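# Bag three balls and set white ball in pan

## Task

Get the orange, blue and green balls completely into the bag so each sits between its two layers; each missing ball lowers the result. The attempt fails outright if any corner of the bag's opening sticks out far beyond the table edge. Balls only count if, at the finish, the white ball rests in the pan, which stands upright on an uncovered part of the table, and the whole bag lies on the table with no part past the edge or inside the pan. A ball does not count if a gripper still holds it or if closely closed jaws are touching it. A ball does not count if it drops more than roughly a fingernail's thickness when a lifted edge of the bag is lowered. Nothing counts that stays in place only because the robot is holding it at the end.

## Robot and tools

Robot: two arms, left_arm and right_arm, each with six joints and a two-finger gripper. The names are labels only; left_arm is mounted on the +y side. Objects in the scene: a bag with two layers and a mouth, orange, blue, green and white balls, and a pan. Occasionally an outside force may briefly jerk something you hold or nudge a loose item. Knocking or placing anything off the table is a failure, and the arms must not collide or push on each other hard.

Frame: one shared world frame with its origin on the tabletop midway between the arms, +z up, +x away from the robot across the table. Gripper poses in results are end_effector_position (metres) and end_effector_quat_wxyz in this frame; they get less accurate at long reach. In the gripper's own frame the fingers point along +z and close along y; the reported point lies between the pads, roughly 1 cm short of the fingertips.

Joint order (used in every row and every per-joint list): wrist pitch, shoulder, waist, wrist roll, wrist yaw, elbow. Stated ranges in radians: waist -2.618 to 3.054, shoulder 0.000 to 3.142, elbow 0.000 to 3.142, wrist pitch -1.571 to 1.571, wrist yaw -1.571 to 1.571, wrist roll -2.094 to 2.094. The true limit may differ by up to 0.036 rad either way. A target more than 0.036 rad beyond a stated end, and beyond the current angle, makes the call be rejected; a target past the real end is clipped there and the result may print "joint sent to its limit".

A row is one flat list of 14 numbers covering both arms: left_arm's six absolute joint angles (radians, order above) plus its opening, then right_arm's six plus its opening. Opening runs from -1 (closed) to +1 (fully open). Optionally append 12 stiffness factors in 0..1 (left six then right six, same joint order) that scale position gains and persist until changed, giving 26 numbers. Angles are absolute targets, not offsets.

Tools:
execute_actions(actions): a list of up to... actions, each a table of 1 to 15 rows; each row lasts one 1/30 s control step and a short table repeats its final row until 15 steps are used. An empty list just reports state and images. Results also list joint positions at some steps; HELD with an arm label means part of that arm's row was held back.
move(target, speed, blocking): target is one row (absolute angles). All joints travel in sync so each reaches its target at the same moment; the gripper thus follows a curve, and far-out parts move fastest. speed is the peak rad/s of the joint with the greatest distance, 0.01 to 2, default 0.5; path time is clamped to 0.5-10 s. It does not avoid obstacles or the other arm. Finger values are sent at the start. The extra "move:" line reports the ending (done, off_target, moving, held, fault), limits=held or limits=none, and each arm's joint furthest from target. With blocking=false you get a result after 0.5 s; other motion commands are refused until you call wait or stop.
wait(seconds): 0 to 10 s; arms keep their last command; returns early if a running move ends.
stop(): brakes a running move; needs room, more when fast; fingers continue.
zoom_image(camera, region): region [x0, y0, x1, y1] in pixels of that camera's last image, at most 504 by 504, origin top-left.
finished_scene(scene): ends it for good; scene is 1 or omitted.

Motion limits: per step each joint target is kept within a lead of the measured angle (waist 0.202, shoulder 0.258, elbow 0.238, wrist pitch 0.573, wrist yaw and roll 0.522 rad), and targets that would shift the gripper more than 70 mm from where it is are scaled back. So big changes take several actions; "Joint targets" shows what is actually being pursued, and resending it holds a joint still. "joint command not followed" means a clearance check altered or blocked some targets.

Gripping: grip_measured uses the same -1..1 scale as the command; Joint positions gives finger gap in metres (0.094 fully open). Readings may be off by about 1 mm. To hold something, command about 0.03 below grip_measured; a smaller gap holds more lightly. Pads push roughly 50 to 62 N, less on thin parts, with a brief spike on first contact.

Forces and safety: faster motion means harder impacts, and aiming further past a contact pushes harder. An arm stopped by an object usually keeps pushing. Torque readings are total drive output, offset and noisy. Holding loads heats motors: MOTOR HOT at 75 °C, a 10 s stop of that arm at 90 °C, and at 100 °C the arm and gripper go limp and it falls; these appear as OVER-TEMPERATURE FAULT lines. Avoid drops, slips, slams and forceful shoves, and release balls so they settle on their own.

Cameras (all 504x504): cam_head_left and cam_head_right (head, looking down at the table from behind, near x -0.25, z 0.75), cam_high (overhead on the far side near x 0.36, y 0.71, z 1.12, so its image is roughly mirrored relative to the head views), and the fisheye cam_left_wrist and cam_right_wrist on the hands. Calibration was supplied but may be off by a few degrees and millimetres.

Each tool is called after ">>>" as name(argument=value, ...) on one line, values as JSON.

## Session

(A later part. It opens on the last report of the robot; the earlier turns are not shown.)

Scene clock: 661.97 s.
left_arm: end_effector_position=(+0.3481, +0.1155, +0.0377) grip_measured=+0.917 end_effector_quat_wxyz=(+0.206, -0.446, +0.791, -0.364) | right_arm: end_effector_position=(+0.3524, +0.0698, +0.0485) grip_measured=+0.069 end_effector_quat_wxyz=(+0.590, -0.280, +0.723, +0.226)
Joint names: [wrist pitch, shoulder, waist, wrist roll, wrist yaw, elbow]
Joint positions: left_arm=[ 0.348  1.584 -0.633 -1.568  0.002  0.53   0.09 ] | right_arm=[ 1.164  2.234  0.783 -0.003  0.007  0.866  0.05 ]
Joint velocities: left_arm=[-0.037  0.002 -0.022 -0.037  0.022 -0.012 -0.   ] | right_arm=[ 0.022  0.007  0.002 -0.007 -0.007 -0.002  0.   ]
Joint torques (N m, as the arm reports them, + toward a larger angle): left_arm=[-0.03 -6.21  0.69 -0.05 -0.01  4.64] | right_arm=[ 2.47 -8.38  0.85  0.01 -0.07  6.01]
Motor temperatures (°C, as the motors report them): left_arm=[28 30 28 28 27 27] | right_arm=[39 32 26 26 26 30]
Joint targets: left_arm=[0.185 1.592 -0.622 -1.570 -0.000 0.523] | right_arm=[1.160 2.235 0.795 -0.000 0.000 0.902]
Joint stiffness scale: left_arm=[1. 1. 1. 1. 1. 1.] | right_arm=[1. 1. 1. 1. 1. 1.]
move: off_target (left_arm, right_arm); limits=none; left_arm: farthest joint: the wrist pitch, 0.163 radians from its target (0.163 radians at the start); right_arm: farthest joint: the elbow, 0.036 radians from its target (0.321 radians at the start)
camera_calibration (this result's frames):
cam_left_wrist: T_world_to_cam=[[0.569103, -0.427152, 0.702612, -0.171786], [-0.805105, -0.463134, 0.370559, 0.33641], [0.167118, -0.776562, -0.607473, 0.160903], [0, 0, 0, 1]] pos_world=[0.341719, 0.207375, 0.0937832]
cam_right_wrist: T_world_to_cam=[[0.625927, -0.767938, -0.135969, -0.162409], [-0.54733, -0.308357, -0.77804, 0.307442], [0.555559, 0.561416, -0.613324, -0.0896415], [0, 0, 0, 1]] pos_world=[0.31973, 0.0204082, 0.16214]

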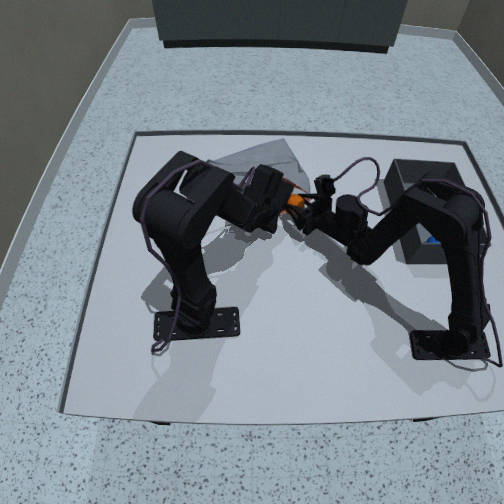

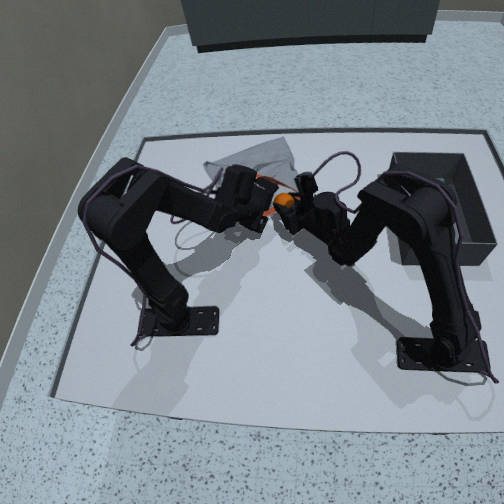

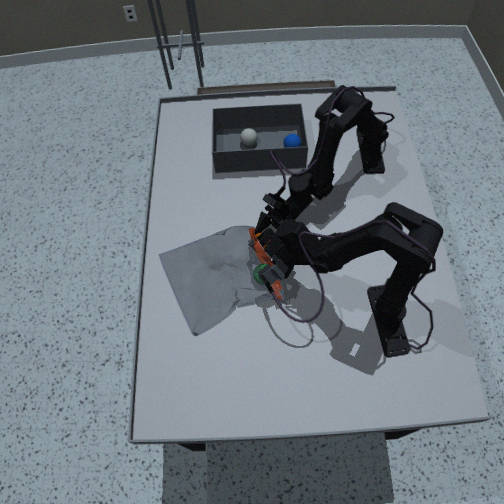

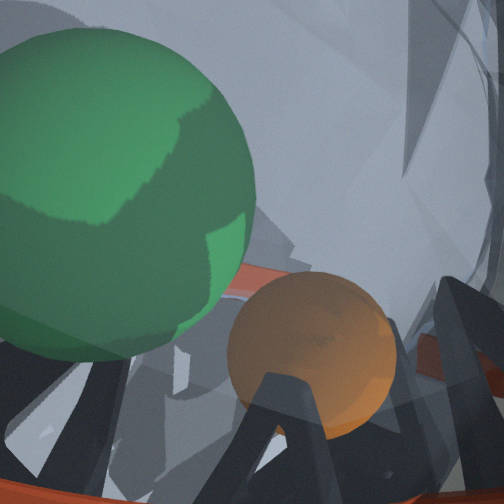

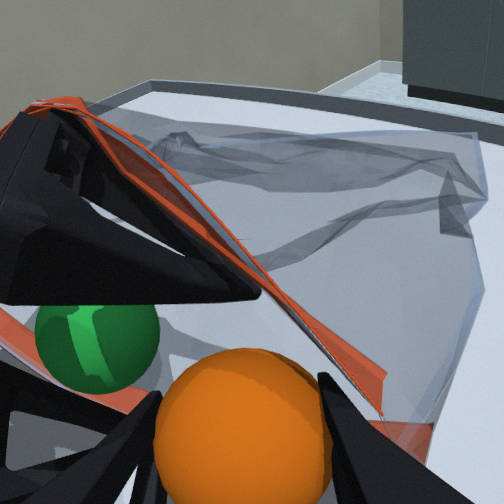

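>>> move(target=[0.185,1.592,-0.622,-1.57,0,0.523,0.92,1.047,2.352,0.82,0,0,1.143,0.06], speed=0.12)

Scene clock: 668.30 s.
left_arm: end_effector_position=(+0.3481, +0.1155, +0.0377) grip_measured=+0.917 end_effector_quat_wxyz=(+0.206, -0.446, +0.791, -0.364) | right_arm: end_effector_position=(+0.3798, +0.1148, +0.0451) grip_measured=+0.069 end_effector_quat_wxyz=(+0.591, -0.288, +0.716, +0.235)
Joint names: [wrist pitch, shoulder, waist, wrist roll, wrist yaw, elbow]
Joint positions: left_arm=[ 0.348  1.584 -0.633 -1.568  0.002  0.53   0.09 ] | right_arm=[ 1.053  2.352  0.808 -0.003  0.006  1.105  0.05 ]
Joint velocities: left_arm=[-0.037 -0.007 -0.007  0.037  0.007 -0.007  0.   ] | right_arm=[-0.037 -0.007 -0.007  0.037 -0.051  0.017  0.   ]
Joint torques (N m, as the arm reports them, + toward a larger angle): left_arm=[-0.04 -6.2   0.7  -0.05  0.    4.65] | right_arm=[ 2.45 -9.65  0.85  0.   -0.07  6.61]
Motor temperatures (°C, as the motors report them): left_arm=[28 30 28 28 27 27] | right_arm=[39 32 26 26 26 31]
Joint targets: left_arm=[0.185 1.592 -0.622 -1.570 0.000 0.523] | right_arm=[1.047 2.352 0.820 -0.000 -0.000 1.143]
Joint stiffness scale: left_arm=[1. 1. 1. 1. 1. 1.] | right_arm=[1. 1. 1. 1. 1. 1.]
move: off_target (left_arm, right_arm); limits=none; left_arm: farthest joint: the wrist pitch, 0.163 radians from its target (0.163 radians at the start); right_arm: farthest joint: the elbow, 0.038 radians from its target (0.277 radians at the start)
camera_calibration (this result's frames):
cam_left_wrist: T_world_to_cam=[[0.568873, -0.427014, 0.702881, -0.171826], [-0.805226, -0.463061, 0.370386, 0.336452], [0.167317, -0.776681, -0.607266, 0.16085], [0, 0, 0, 1]] pos_world=[0.341754, 0.207355, 0.0938352]
cam_right_wrist: T_world_to_cam=[[0.646333, -0.750711, -0.136702, -0.155168], [-0.533566, -0.316566, -0.784279, 0.329661], [0.545491, 0.579845, -0.605161, -0.130781], [0, 0, 0, 1]] pos_world=[0.347526, 0.0637059, 0.158191]

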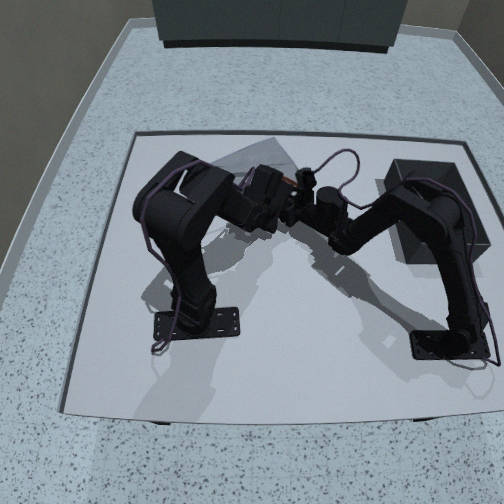

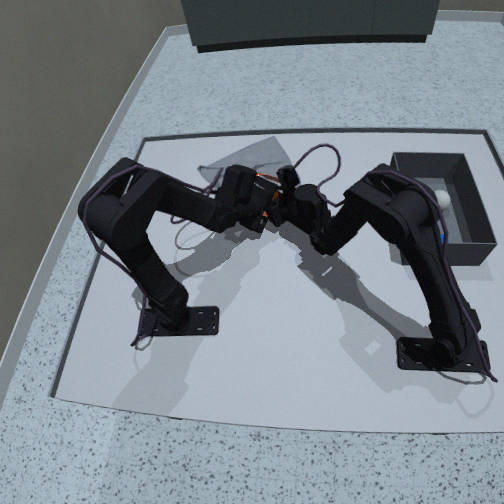

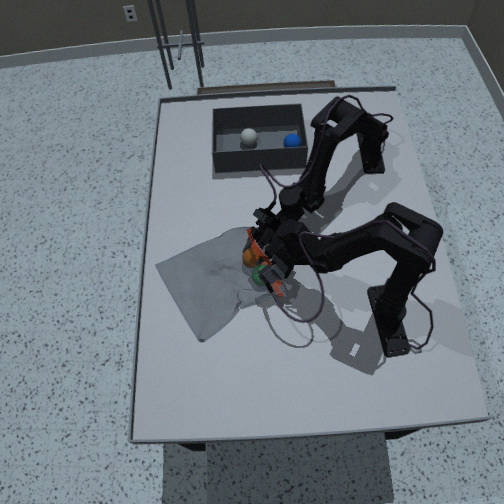

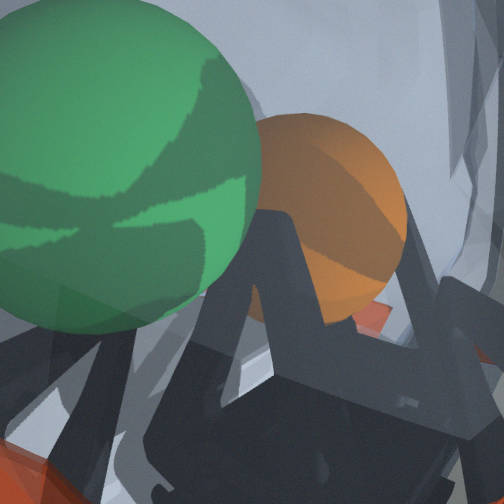

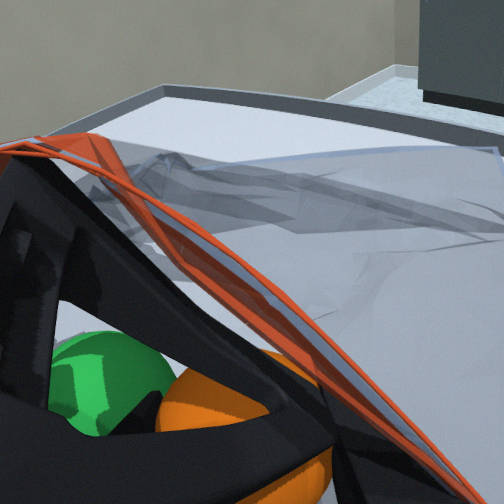

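>>> execute_actions(actions=[[[0.185,1.592,-0.622,-1.57,0,0.523,0.92,1.047,2.363,0.82,0,0,1.143,0.06]],[[0.185,1.592,-0.622,-1.57,0,0.523,0.92,1.047,2.363,0.82,0,0,1.143,0.3]]])

>>> move(target=[0.185,1.592,-0.622,-1.57,0,0.523,0.92,1.215,2.22,0.81,0,0,0.81,0.3], speed=0.2)

Scene clock: 673.70 s.
left_arm: end_effector_position=(+0.3481, +0.1155, +0.0377) grip_measured=+0.917 end_effector_quat_wxyz=(+0.206, -0.446, +0.791, -0.364) | right_arm: end_effector_position=(+0.3789, +0.1142, +0.0383) grip_measured=+0.297 end_effector_quat_wxyz=(+0.586, -0.290, +0.720, +0.233)
Joint names: [wrist pitch, shoulder, waist, wrist roll, wrist yaw, elbow]
Joint positions: left_arm=[ 0.348  1.584 -0.633 -1.568  0.002  0.53   0.09 ] | right_arm=[ 1.051  2.363  0.808 -0.003  0.005  1.105  0.061]
Joint velocities: left_arm=[-0.051  0.002  0.007 -0.037 -0.022  0.017 -0.   ] | right_arm=[-0.022 -0.002 -0.007 -0.051 -0.022  0.017 -0.   ]
Joint torques (N m, as the arm reports them, + toward a larger angle): left_arm=[-0.02 -6.16  0.68 -0.04 -0.02  4.67] | right_arm=[ 2.47 -9.71  0.85  0.01 -0.06  6.54]
Motor temperatures (°C, as the motors report them): left_arm=[28 30 28 28 27 27] | right_arm=[38 33 26 26 26 31]
Joint targets: left_arm=[0.185 1.592 -0.622 -1.570 0.000 0.523] | right_arm=[1.047 2.363 0.820 -0.000 0.000 1.143]
Joint stiffness scale: left_arm=[1. 1. 1. 1. 1. 1.] | right_arm=[1. 1. 1. 1. 1. 1.]
Step readings (joint positions; steps 1 to 15: 1st action; 16 to 30: 2nd action):
0: left_arm=[0.348 1.584 -0.633 -1.568 0.002 0.530] | right_arm=[1.053 2.352 0.808 -0.003 0.006 1.105]
1: left_arm=[0.348 1.584 -0.633 -1.568 0.002 0.530] | right_arm=[1.053 2.353 0.808 -0.003 0.006 1.105]
2: left_arm=[0.348 1.584 -0.633 -1.568 0.002 0.530] | right_arm=[1.053 2.354 0.808 -0.003 0.006 1.105]
4: left_arm=[0.348 1.584 -0.633 -1.568 0.002 0.530] | right_arm=[1.053 2.359 0.808 -0.003 0.006 1.105]
8: left_arm=[0.348 1.584 -0.633 -1.568 0.002 0.530] | right_arm=[1.053 2.363 0.808 -0.003 0.006 1.105]
15: left_arm=[0.348 1.584 -0.633 -1.568 0.002 0.530] | right_arm=[1.053 2.363 0.808 -0.003 0.006 1.105]
16: left_arm=[0.348 1.584 -0.633 -1.568 0.002 0.530] | right_arm=[1.053 2.363 0.808 -0.003 0.006 1.105]
17: left_arm=[0.348 1.584 -0.633 -1.568 0.002 0.530] | right_arm=[1.053 2.363 0.808 -0.003 0.006 1.105]
19: left_arm=[0.348 1.584 -0.633 -1.568 0.002 0.530] | right_arm=[1.052 2.363 0.808 -0.003 0.006 1.105]
23: left_arm=[0.348 1.584 -0.633 -1.568 0.002 0.530] | right_arm=[1.051 2.363 0.808 -0.003 0.006 1.105]
30: Joint positions above
camera_calibration (this result's frames):
cam_left_wrist: T_world_to_cam=[[0.569103, -0.427152, 0.702612, -0.171786], [-0.805105, -0.463134, 0.370559, 0.33641], [0.167118, -0.776562, -0.607473, 0.160903], [0, 0, 0, 1]] pos_world=[0.341719, 0.207375, 0.0937832]
cam_right_wrist: T_world_to_cam=[[0.645879, -0.751192, -0.136201, -0.155745], [-0.540617, -0.324064, -0.776347, 0.326923], [0.539048, 0.57506, -0.615413, -0.13078], [0, 0, 0, 1]] pos_world=[0.347829, 0.0641557, 0.152109]

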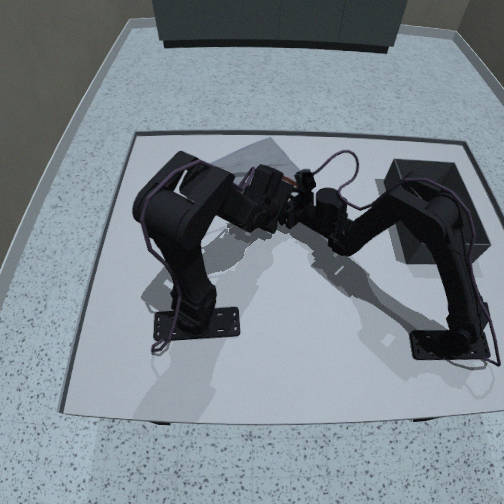

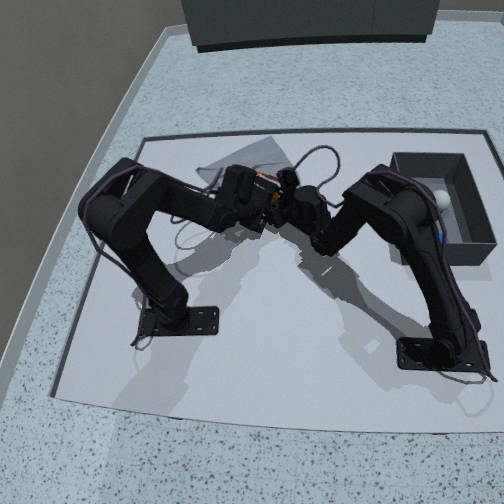

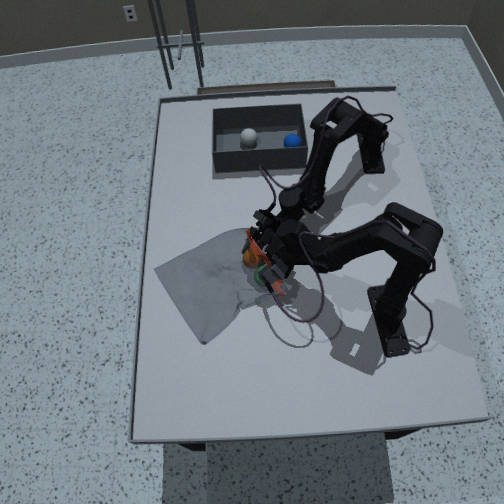

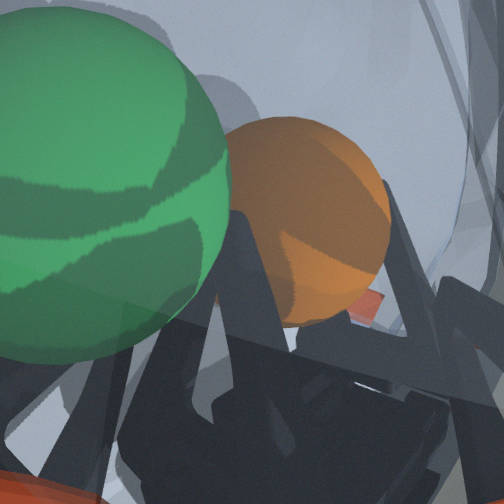

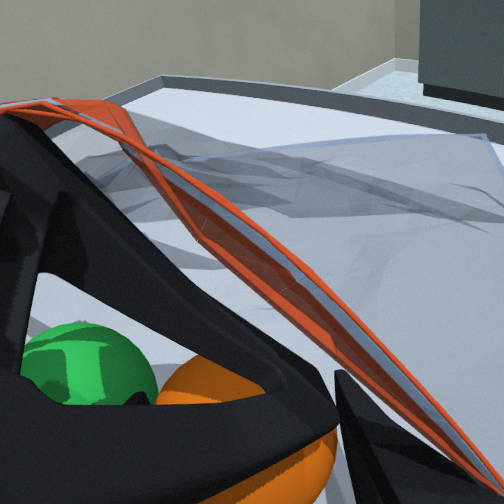

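Scene clock: 675.70 s.
left_arm: end_effector_position=(+0.3481, +0.1155, +0.0377) grip_measured=+0.917 end_effector_quat_wxyz=(+0.206, -0.446, +0.791, -0.364) | right_arm: end_effector_position=(+0.3368, +0.0736, +0.0389) grip_measured=+0.297 end_effector_quat_wxyz=(+0.582, -0.291, +0.723, +0.232)
Joint names: [wrist pitch, shoulder, waist, wrist roll, wrist yaw, elbow]
Joint positions: left_arm=[ 0.348  1.584 -0.633 -1.568  0.002  0.53   0.09 ] | right_arm=[ 1.197  2.245  0.808 -0.003  0.005  0.831  0.061]
Joint velocities: left_arm=[ 0.037 -0.007  0.017 -0.022  0.037 -0.007 -0.001] | right_arm=[ 0.007  0.002 -0.002 -0.007  0.051 -0.002 -0.   ]
Joint torques (N m, as the arm reports them, + toward a larger angle): left_arm=[-0.03 -6.17  0.7  -0.05  0.    4.63] | right_arm=[  2.71 -10.16   0.17   0.01  -0.06   2.2 ]
Motor temperatures (°C, as the motors report them): left_arm=[28 30 28 28 27 27] | right_arm=[39 33 26 26 26 31]
Joint targets: left_arm=[0.185 1.592 -0.622 -1.570 -0.000 0.523] | right_arm=[1.215 2.220 0.810 -0.000 -0.000 0.810]
Joint stiffness scale: left_arm=[1. 1. 1. 1. 1. 1.] | right_arm=[1. 1. 1. 1. 1. 1.]
move: off_target (left_arm, right_arm); limits=none; left_arm: farthest joint: the wrist pitch, 0.163 radians from its target (0.163 radians at the start); right_arm: farthest joint: the shoulder, 0.025 radians from its target (0.143 radians at the start)
camera_calibration (this result's frames):
cam_left_wrist: T_world_to_cam=[[0.569103, -0.427152, 0.702612, -0.171786], [-0.805105, -0.463134, 0.370559, 0.33641], [0.167118, -0.776562, -0.607473, 0.160903], [0, 0, 0, 1]] pos_world=[0.341719, 0.207375, 0.0937832]
cam_right_wrist: T_world_to_cam=[[0.644909, -0.752127, -0.135637, -0.15858], [-0.54614, -0.329386, -0.770218, 0.293462], [0.534625, 0.570797, -0.623191, -0.0821799], [0, 0, 0, 1]] pos_world=[0.306476, 0.0242981, 0.153306]

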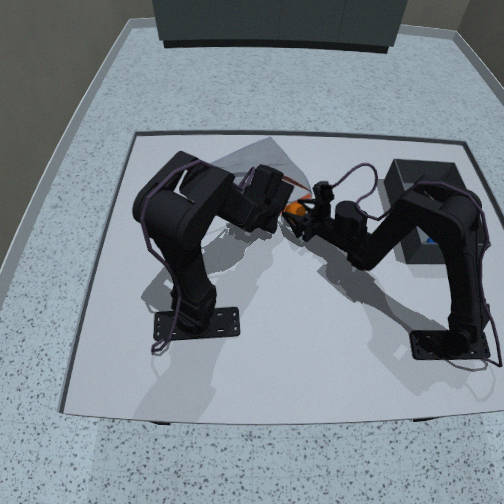

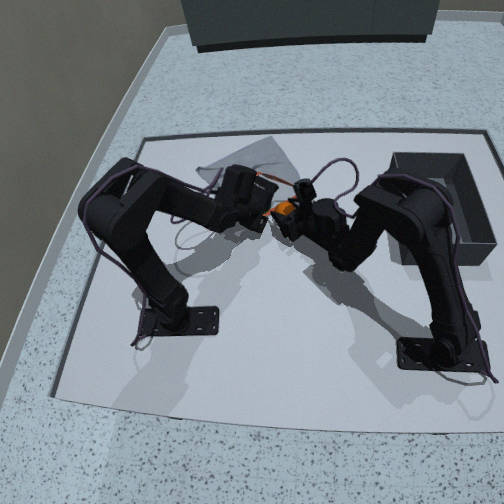

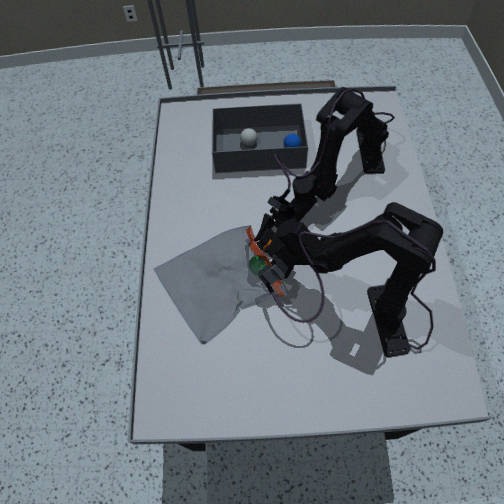

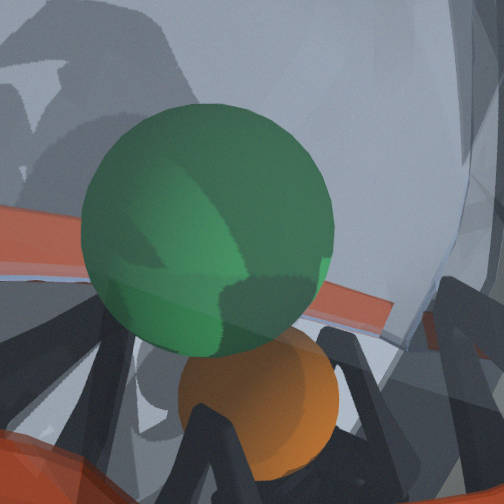

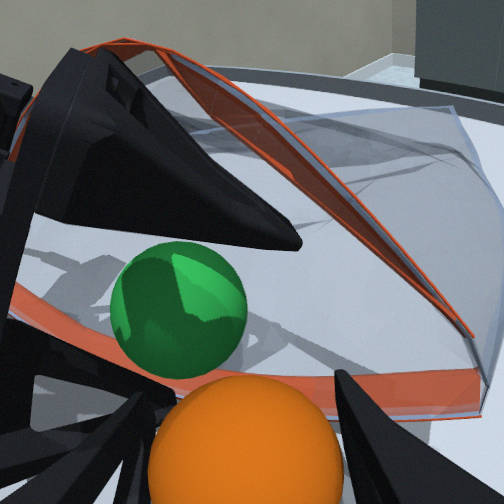

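>>> move(target=[0.185,1.592,-0.622,-1.57,0,0.523,0.92,1.27,2.165,0.81,0,0,0.70,0.3], speed=0.15)

Scene clock: 680.70 s.
left_arm: end_effector_position=(+0.3481, +0.1155, +0.0377) grip_measured=+0.917 end_effector_quat_wxyz=(+0.206, -0.446, +0.791, -0.364) | right_arm: end_effector_position=(+0.3193, +0.0567, +0.0431) grip_measured=+0.297 end_effector_quat_wxyz=(+0.583, -0.291, +0.723, +0.232)
Joint names: [wrist pitch, shoulder, waist, wrist roll, wrist yaw, elbow]
Joint positions: left_arm=[ 0.348  1.584 -0.633 -1.568  0.002  0.53   0.09 ] | right_arm=[ 1.252  2.189  0.808 -0.003  0.005  0.722  0.061]
Joint velocities: left_arm=[-0.007 -0.007  0.002 -0.037  0.022  0.012  0.001] | right_arm=[ 0.022  0.022 -0.012 -0.11   0.007  0.007 -0.002]
Joint torques (N m, as the arm reports them, + toward a larger angle): left_arm=[-0.03 -6.2   0.73 -0.05  0.01  4.6 ] | right_arm=[ 2.7  -9.51  0.18  0.01 -0.06  1.91]
Motor temperatures (°C, as the motors report them): left_arm=[28 30 28 28 27 27] | right_arm=[39 33 26 26 26 31]
Joint targets: left_arm=[0.185 1.592 -0.622 -1.570 -0.000 0.523] | right_arm=[1.270 2.165 0.810 -0.000 -0.000 0.700]
Joint stiffness scale: left_arm=[1. 1. 1. 1. 1. 1.] | right_arm=[1. 1. 1. 1. 1. 1.]
move: off_target (left_arm, right_arm); limits=none; left_arm: farthest joint: the wrist pitch, 0.163 radians from its target (0.163 radians at the start); right_arm: farthest joint: the shoulder, 0.024 radians from its target (0.080 radians at the start)
camera_calibration (this result's frames):
cam_left_wrist: T_world_to_cam=[[0.569103, -0.427152, 0.702612, -0.171786], [-0.805105, -0.463134, 0.370559, 0.33641], [0.167118, -0.776562, -0.607473, 0.160903], [0, 0, 0, 1]] pos_world=[0.341719, 0.207375, 0.0937832]
cam_right_wrist: T_world_to_cam=[[0.645021, -0.752019, -0.135703, -0.159448], [-0.545505, -0.328774, -0.770929, 0.281376], [0.535138, 0.571292, -0.622296, -0.060788], [0, 0, 0, 1]] pos_world=[0.28887, 0.00732863, 0.157456]

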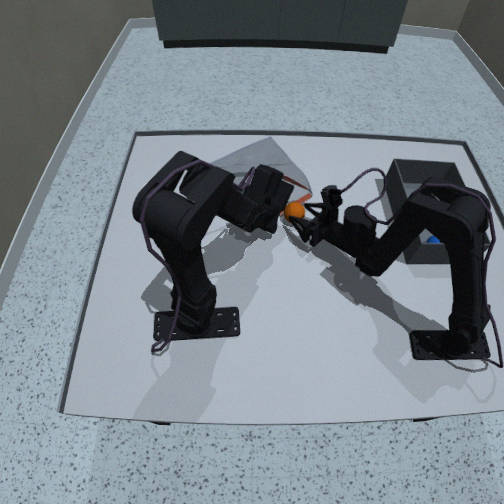

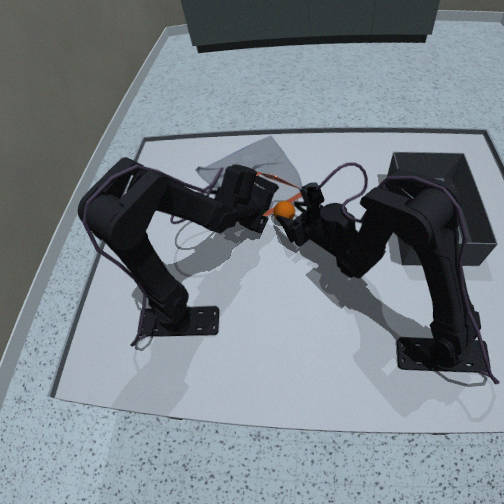

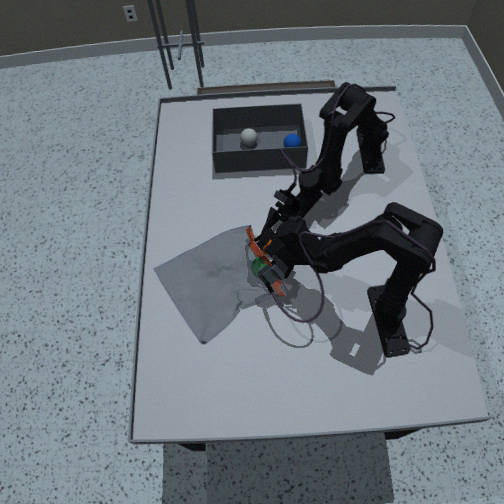

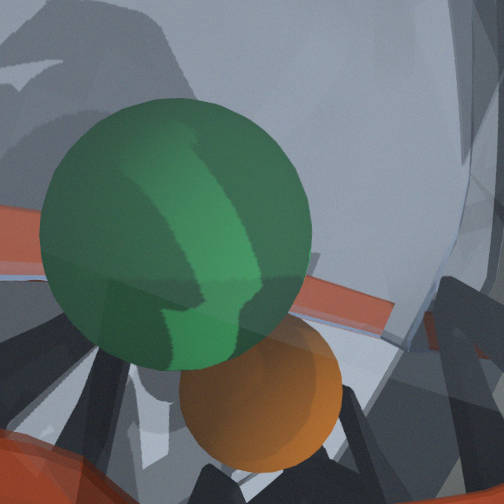

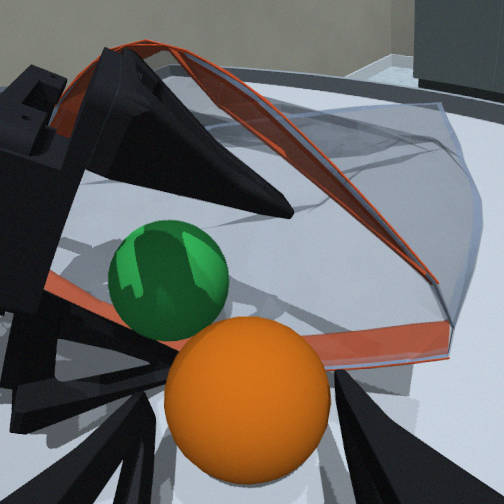

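>>> move(target=[0.185,1.592,-0.622,-1.57,0,0.523,0.92,1.345,2.108,0.81,0,0,0.56,0.3], speed=0.2)

>>> move(target=[0.185,1.592,-0.622,-1.57,0,0.523,0.92,1.047,2.36,0.81,0,0,1.143,-0.45], speed=0.2)

Scene clock: 686.13 s.
left_arm: end_effector_position=(+0.3481, +0.1155, +0.0377) grip_measured=+0.917 end_effector_quat_wxyz=(+0.206, -0.446, +0.791, -0.364) | right_arm: end_effector_position=(+0.2957, +0.0340, +0.0441) grip_measured=+0.297 end_effector_quat_wxyz=(+0.580, -0.292, +0.724, +0.231)
Joint names: [wrist pitch, shoulder, waist, wrist roll, wrist yaw, elbow]
Joint positions: left_arm=[ 0.348  1.584 -0.633 -1.568  0.002  0.53   0.09 ] | right_arm=[ 1.327  2.131  0.808 -0.003  0.005  0.582  0.061]
Joint velocities: left_arm=[-0.022 -0.002 -0.012  0.022 -0.037 -0.002 -0.001] | right_arm=[-0.007 -0.012 -0.007 -0.051 -0.007 -0.012  0.001]
Joint torques (N m, as the arm reports them, + toward a larger angle): left_arm=[-0.04 -6.18  0.69 -0.05  0.    4.66] | right_arm=[ 2.73 -8.69  0.16  0.   -0.06  1.54]
Motor temperatures (°C, as the motors report them): left_arm=[28 30 28 28 27 27] | right_arm=[39 33 26 26 26 30]
Joint targets: left_arm=[0.185 1.592 -0.622 -1.570 0.000 0.523] | right_arm=[1.345 2.108 0.810 0.000 0.000 0.560]
Joint stiffness scale: left_arm=[1. 1. 1. 1. 1. 1.] | right_arm=[1. 1. 1. 1. 1. 1.]
move: off_target (left_arm, right_arm); limits=none; left_arm: farthest joint: the wrist pitch, 0.163 radians from its target (0.163 radians at the start); right_arm: farthest joint: the shoulder, 0.023 radians from its target (0.081 radians at the start)
camera_calibration (this result's frames):
cam_left_wrist: T_world_to_cam=[[0.569103, -0.427152, 0.702612, -0.171786], [-0.805105, -0.463134, 0.370559, 0.33641], [0.167118, -0.776562, -0.607473, 0.160903], [0, 0, 0, 1]] pos_world=[0.341719, 0.207375, 0.0937832]
cam_right_wrist: T_world_to_cam=[[0.644425, -0.752594, -0.135349, -0.161017], [-0.548884, -0.332032, -0.767125, 0.262757], [0.532393, 0.568646, -0.627056, -0.0335193], [0, 0, 0, 1]] pos_world=[0.265832, -0.0148761, 0.158755]

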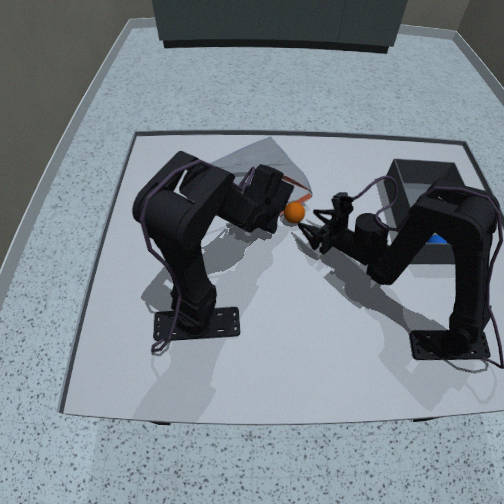

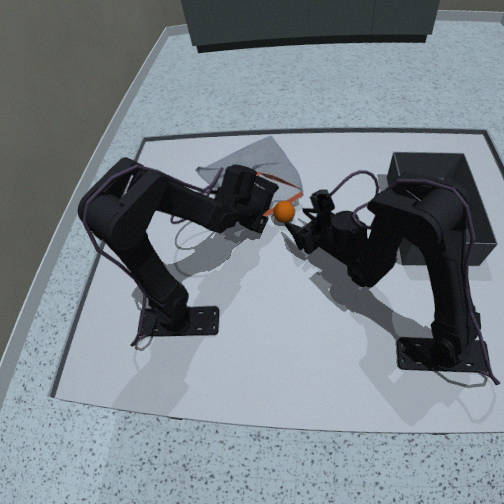

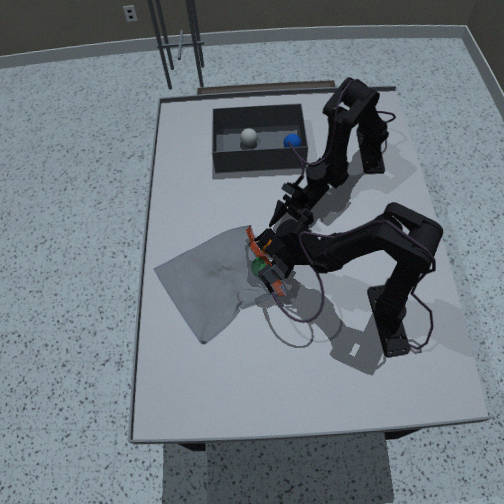

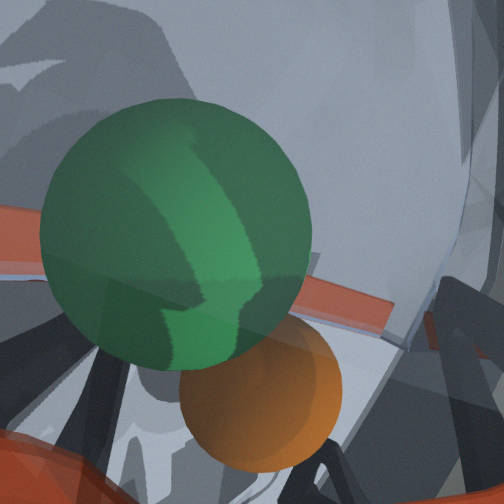

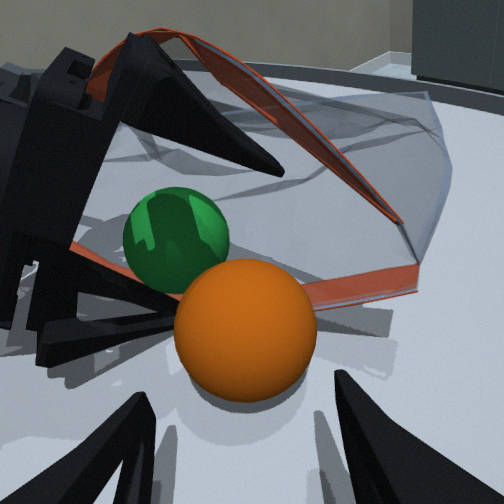

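Scene clock: 689.47 s.
left_arm: end_effector_position=(+0.3481, +0.1155, +0.0377) grip_measured=+0.917 end_effector_quat_wxyz=(+0.206, -0.446, +0.791, -0.364) | right_arm: end_effector_position=(+0.3791, +0.1144, +0.0398) grip_measured=-0.447 end_effector_quat_wxyz=(+0.587, -0.290, +0.719, +0.233)
Joint names: [wrist pitch, shoulder, waist, wrist roll, wrist yaw, elbow]
Joint positions: left_arm=[ 0.348  1.584 -0.633 -1.568  0.002  0.53   0.09 ] | right_arm=[ 1.051  2.36   0.808 -0.003  0.005  1.105  0.026]
Joint velocities: left_arm=[-0.081 -0.012 -0.007  0.007  0.037  0.017 -0.   ] | right_arm=[-0.007  0.007  0.002 -0.022 -0.007  0.032 -0.   ]
Joint torques (N m, as the arm reports them, + toward a larger angle): left_arm=[-0.02 -6.16  0.71 -0.05  0.01  4.64] | right_arm=[ 2.48 -9.68  0.16  0.01 -0.06  6.55]
Motor temperatures (°C, as the motors report them): left_arm=[28 30 28 28 27 27] | right_arm=[39 33 26 26 26 30]
Joint targets: left_arm=[0.185 1.592 -0.622 -1.570 -0.000 0.523] | right_arm=[1.047 2.360 0.810 -0.000 0.000 1.143]
Joint stiffness scale: left_arm=[1. 1. 1. 1. 1. 1.] | right_arm=[1. 1. 1. 1. 1. 1.]
move: off_target (left_arm, right_arm); limits=none; left_arm: farthest joint: the wrist pitch, 0.163 radians from its target (0.163 radians at the start); right_arm: farthest joint: the elbow, 0.038 radians from its target (0.561 radians at the start)
camera_calibration (this result's frames):
cam_left_wrist: T_world_to_cam=[[0.569103, -0.427152, 0.702612, -0.171786], [-0.805105, -0.463134, 0.370559, 0.33641], [0.167118, -0.776562, -0.607473, 0.160903], [0, 0, 0, 1]] pos_world=[0.341719, 0.207375, 0.0937832]
cam_right_wrist: T_world_to_cam=[[0.646104, -0.750975, -0.13633, -0.155629], [-0.539337, -0.32283, -0.777751, 0.327669], [0.540061, 0.576036, -0.61361, -0.130564], [0, 0, 0, 1]] pos_world=[0.347789, 0.064117, 0.153513]

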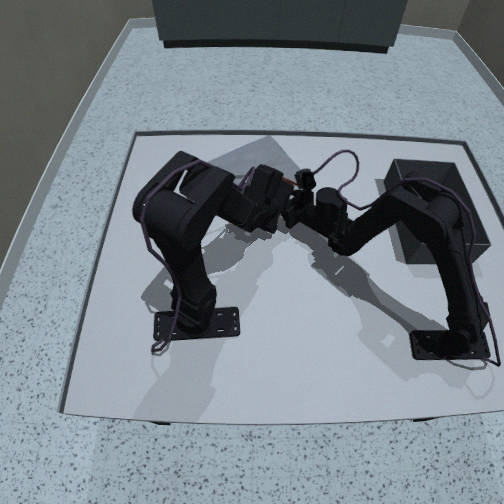

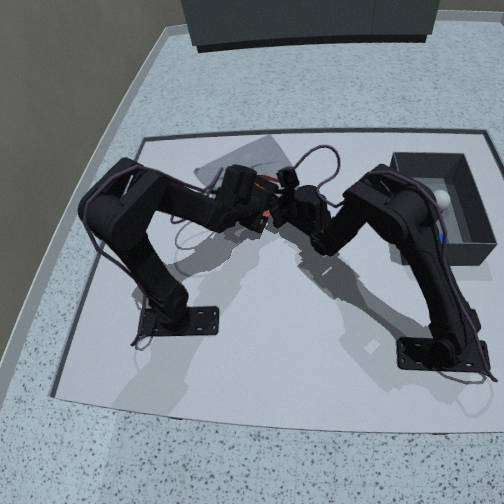

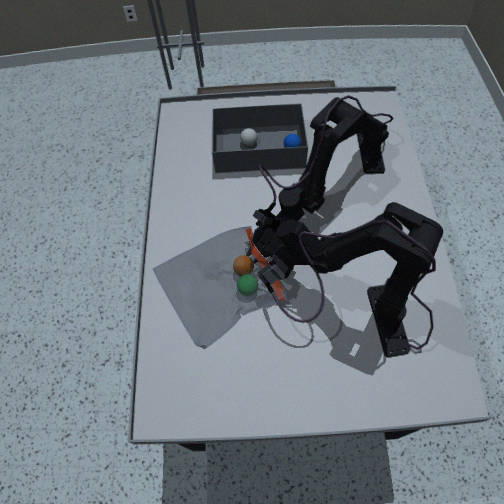

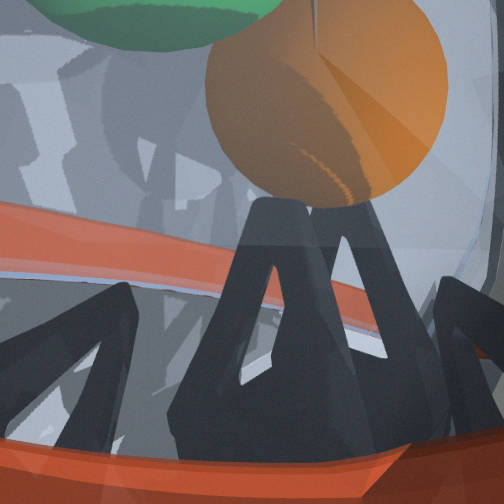

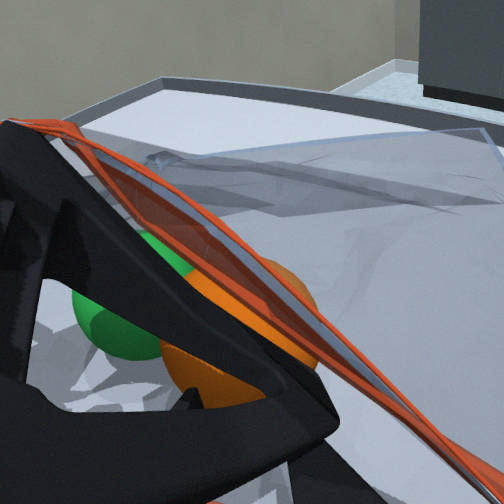

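>>> move(target=[0.185,1.592,-0.622,-1.57,0,0.523,0.92,0.98,2.417,0.81,0,0,1.272,-0.45], speed=0.1)

>>> move(target=[0.185,1.592,-0.622,-1.57,0,0.523,0.92,1.215,2.215,0.81,0,0,0.81,-0.45], speed=0.25)

Scene clock: 694.80 s.
left_arm: end_effector_position=(+0.3492, +0.1176, +0.0376) grip_measured=+0.917 end_effector_quat_wxyz=(+0.206, -0.456, +0.786, -0.364) | right_arm: end_effector_position=(+0.3962, +0.1297, +0.0331) grip_measured=-0.447 end_effector_quat_wxyz=(+0.581, -0.284, +0.726, +0.234)
Joint names: [wrist pitch, shoulder, waist, wrist roll, wrist yaw, elbow]
Joint positions: left_arm=[ 0.347  1.584 -0.629 -1.585 -0.004  0.53   0.09 ] | right_arm=[0.977 2.421 0.808 0.012 0.01  1.227 0.026]
Joint velocities: left_arm=[ 0.007 -0.002 -0.007  0.037 -0.022  0.007 -0.002] | right_arm=[ 0.051 -0.002 -0.002  0.022  0.007  0.012  0.   ]
Joint torques (N m, as the arm reports them, + toward a larger angle): left_arm=[-0.02 -6.2   0.5   0.17  0.04  4.65] | right_arm=[  2.56 -10.54   0.17  -0.17  -0.1    7.27]
Motor temperatures (°C, as the motors report them): left_arm=[28 30 28 28 27 27] | right_arm=[39 33 26 26 26 31]
Joint targets: left_arm=[0.185 1.592 -0.622 -1.570 -0.000 0.523] | right_arm=[0.980 2.417 0.810 -0.000 0.000 1.272]
Joint stiffness scale: left_arm=[1. 1. 1. 1. 1. 1.] | right_arm=[1. 1. 1. 1. 1. 1.]
move: off_target (left_arm, right_arm); limits=none; left_arm: farthest joint: the wrist pitch, 0.162 radians from its target (0.163 radians at the start); right_arm: farthest joint: the elbow, 0.045 radians from its target (0.167 radians at the start)
camera_calibration (this result's frames):
cam_left_wrist: T_world_to_cam=[[0.581059, -0.410109, 0.70298, -0.177702], [-0.793873, -0.475863, 0.378577, 0.335634], [0.179265, -0.778052, -0.602079, 0.158028], [0, 0, 0, 1]] pos_world=[0.341378, 0.209792, 0.093003]
cam_right_wrist: T_world_to_cam=[[0.637366, -0.756049, -0.148845, -0.1516], [-0.556707, -0.31825, -0.767329, 0.342563], [0.532768, 0.571932, -0.62374, -0.14897], [0, 0, 0, 1]] pos_world=[0.366699, 0.0796046, 0.147375]

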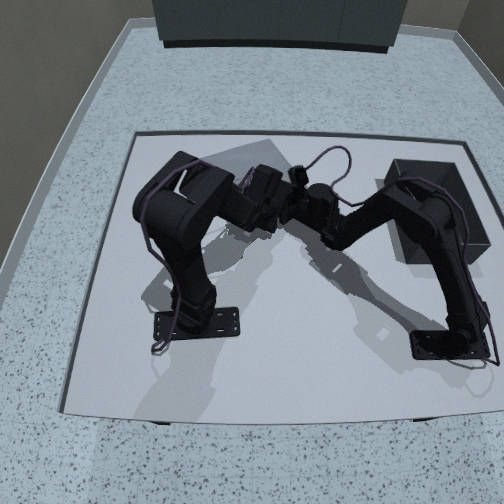

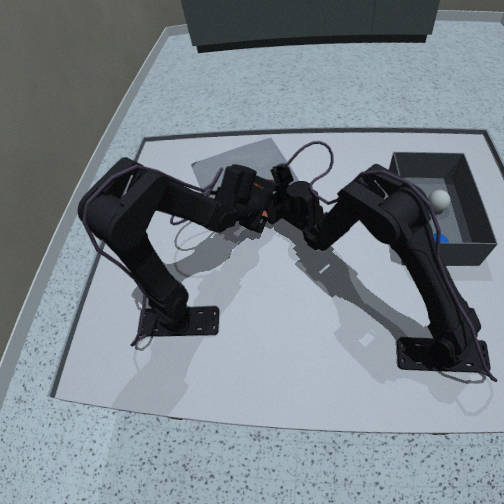

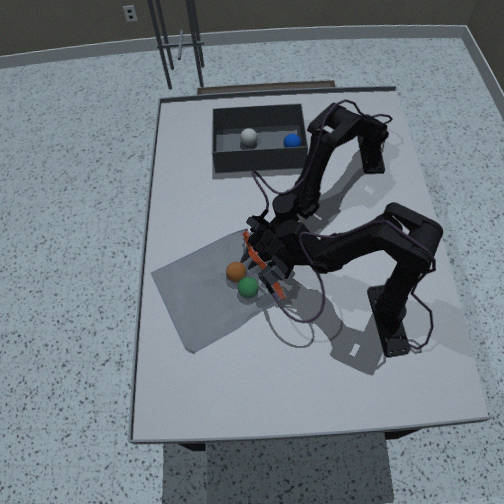

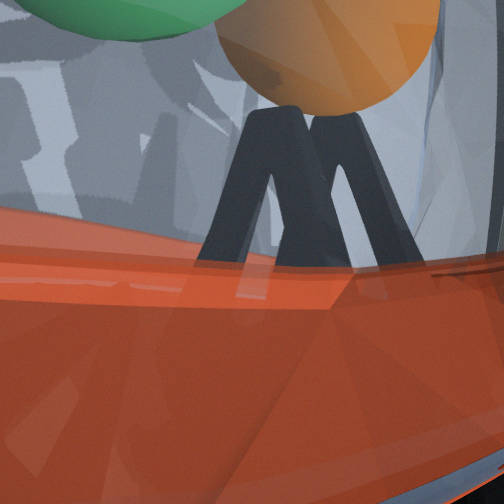

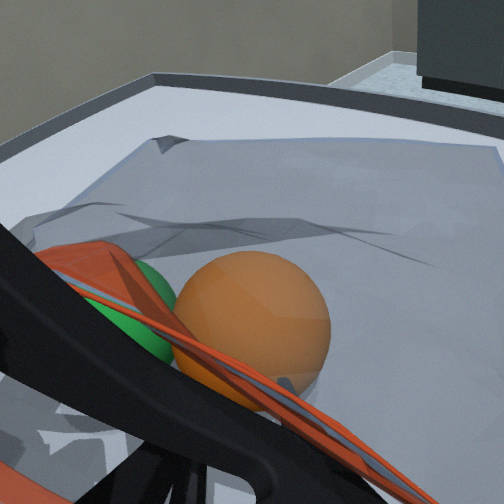

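Scene clock: 697.03 s.
left_arm: end_effector_position=(+0.3491, +0.1175, +0.0377) grip_measured=+0.917 end_effector_quat_wxyz=(+0.206, -0.454, +0.787, -0.364) | right_arm: end_effector_position=(+0.3375, +0.0732, +0.0413) grip_measured=-0.447 end_effector_quat_wxyz=(+0.583, -0.286, +0.723, +0.234)
Joint names: [wrist pitch, shoulder, waist, wrist roll, wrist yaw, elbow]
Joint positions: left_arm=[ 0.347  1.584 -0.629 -1.582 -0.003  0.53   0.09 ] | right_arm=[1.197 2.24  0.807 0.007 0.008 0.831 0.026]
Joint velocities: left_arm=[ 0.022 -0.002 -0.012 -0.007 -0.022  0.002 -0.   ] | right_arm=[-0.051 -0.002 -0.007 -0.007  0.037 -0.017 -0.   ]
Joint torques (N m, as the arm reports them, + toward a larger angle): left_arm=[-0.03 -6.14  0.47  0.12  0.05  4.63] | right_arm=[  2.72 -10.15   0.21  -0.1   -0.08   2.23]
Motor temperatures (°C, as the motors report them): left_arm=[28 30 28 28 27 27] | right_arm=[39 34 26 26 26 31]
Joint targets: left_arm=[0.185 1.592 -0.622 -1.570 0.000 0.523] | right_arm=[1.215 2.215 0.810 0.000 -0.000 0.810]
Joint stiffness scale: left_arm=[1. 1. 1. 1. 1. 1.] | right_arm=[1. 1. 1. 1. 1. 1.]
move: off_target (left_arm, right_arm); limits=none; left_arm: farthest joint: the wrist pitch, 0.162 radians from its target (0.162 radians at the start); right_arm: farthest joint: the shoulder, 0.025 radians from its target (0.206 radians at the start)
camera_calibration (this result's frames):
cam_left_wrist: T_world_to_cam=[[0.579357, -0.412702, 0.702868, -0.176832], [-0.795439, -0.474421, 0.377096, 0.335918], [0.177827, -0.777562, -0.603138, 0.15849], [0, 0, 0, 1]] pos_world=[0.341467, 0.209624, 0.0932078]
cam_right_wrist: T_world_to_cam=[[0.640733, -0.754016, -0.144641, -0.157122], [-0.549918, -0.319246, -0.771798, 0.296178], [0.535772, 0.574058, -0.619198, -0.0816748], [0, 0, 0, 1]] pos_world=[0.307306, 0.0229673, 0.15529]

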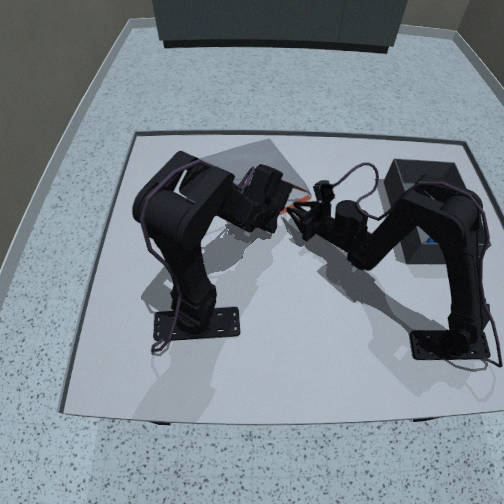

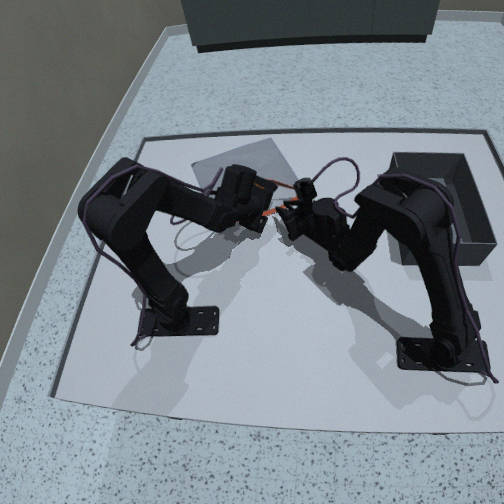

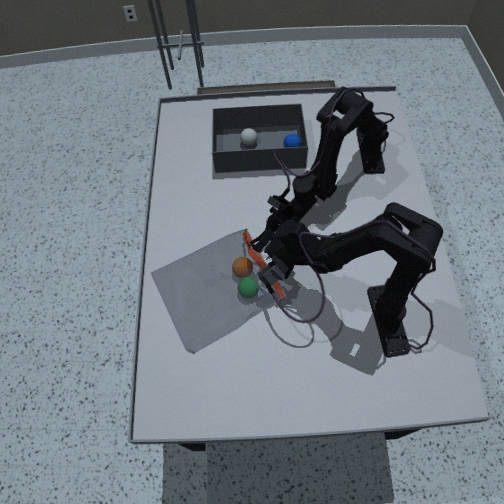

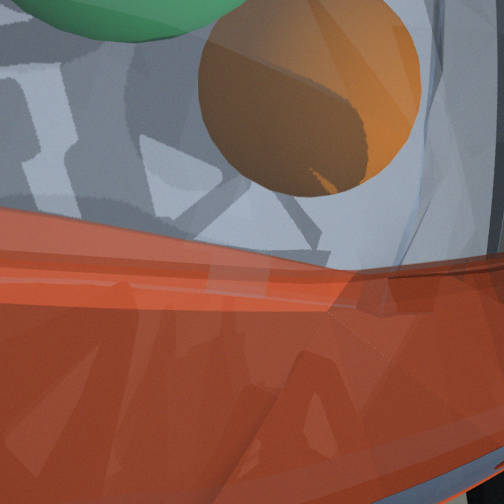

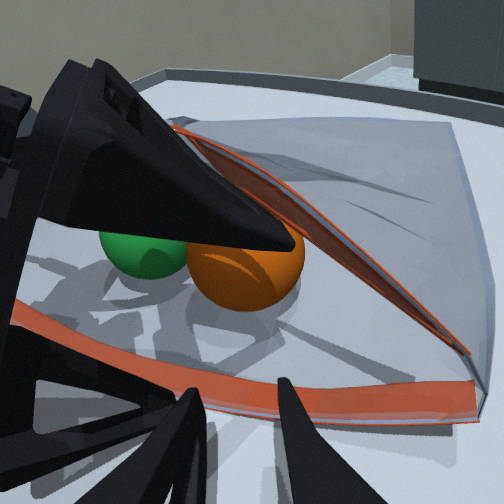

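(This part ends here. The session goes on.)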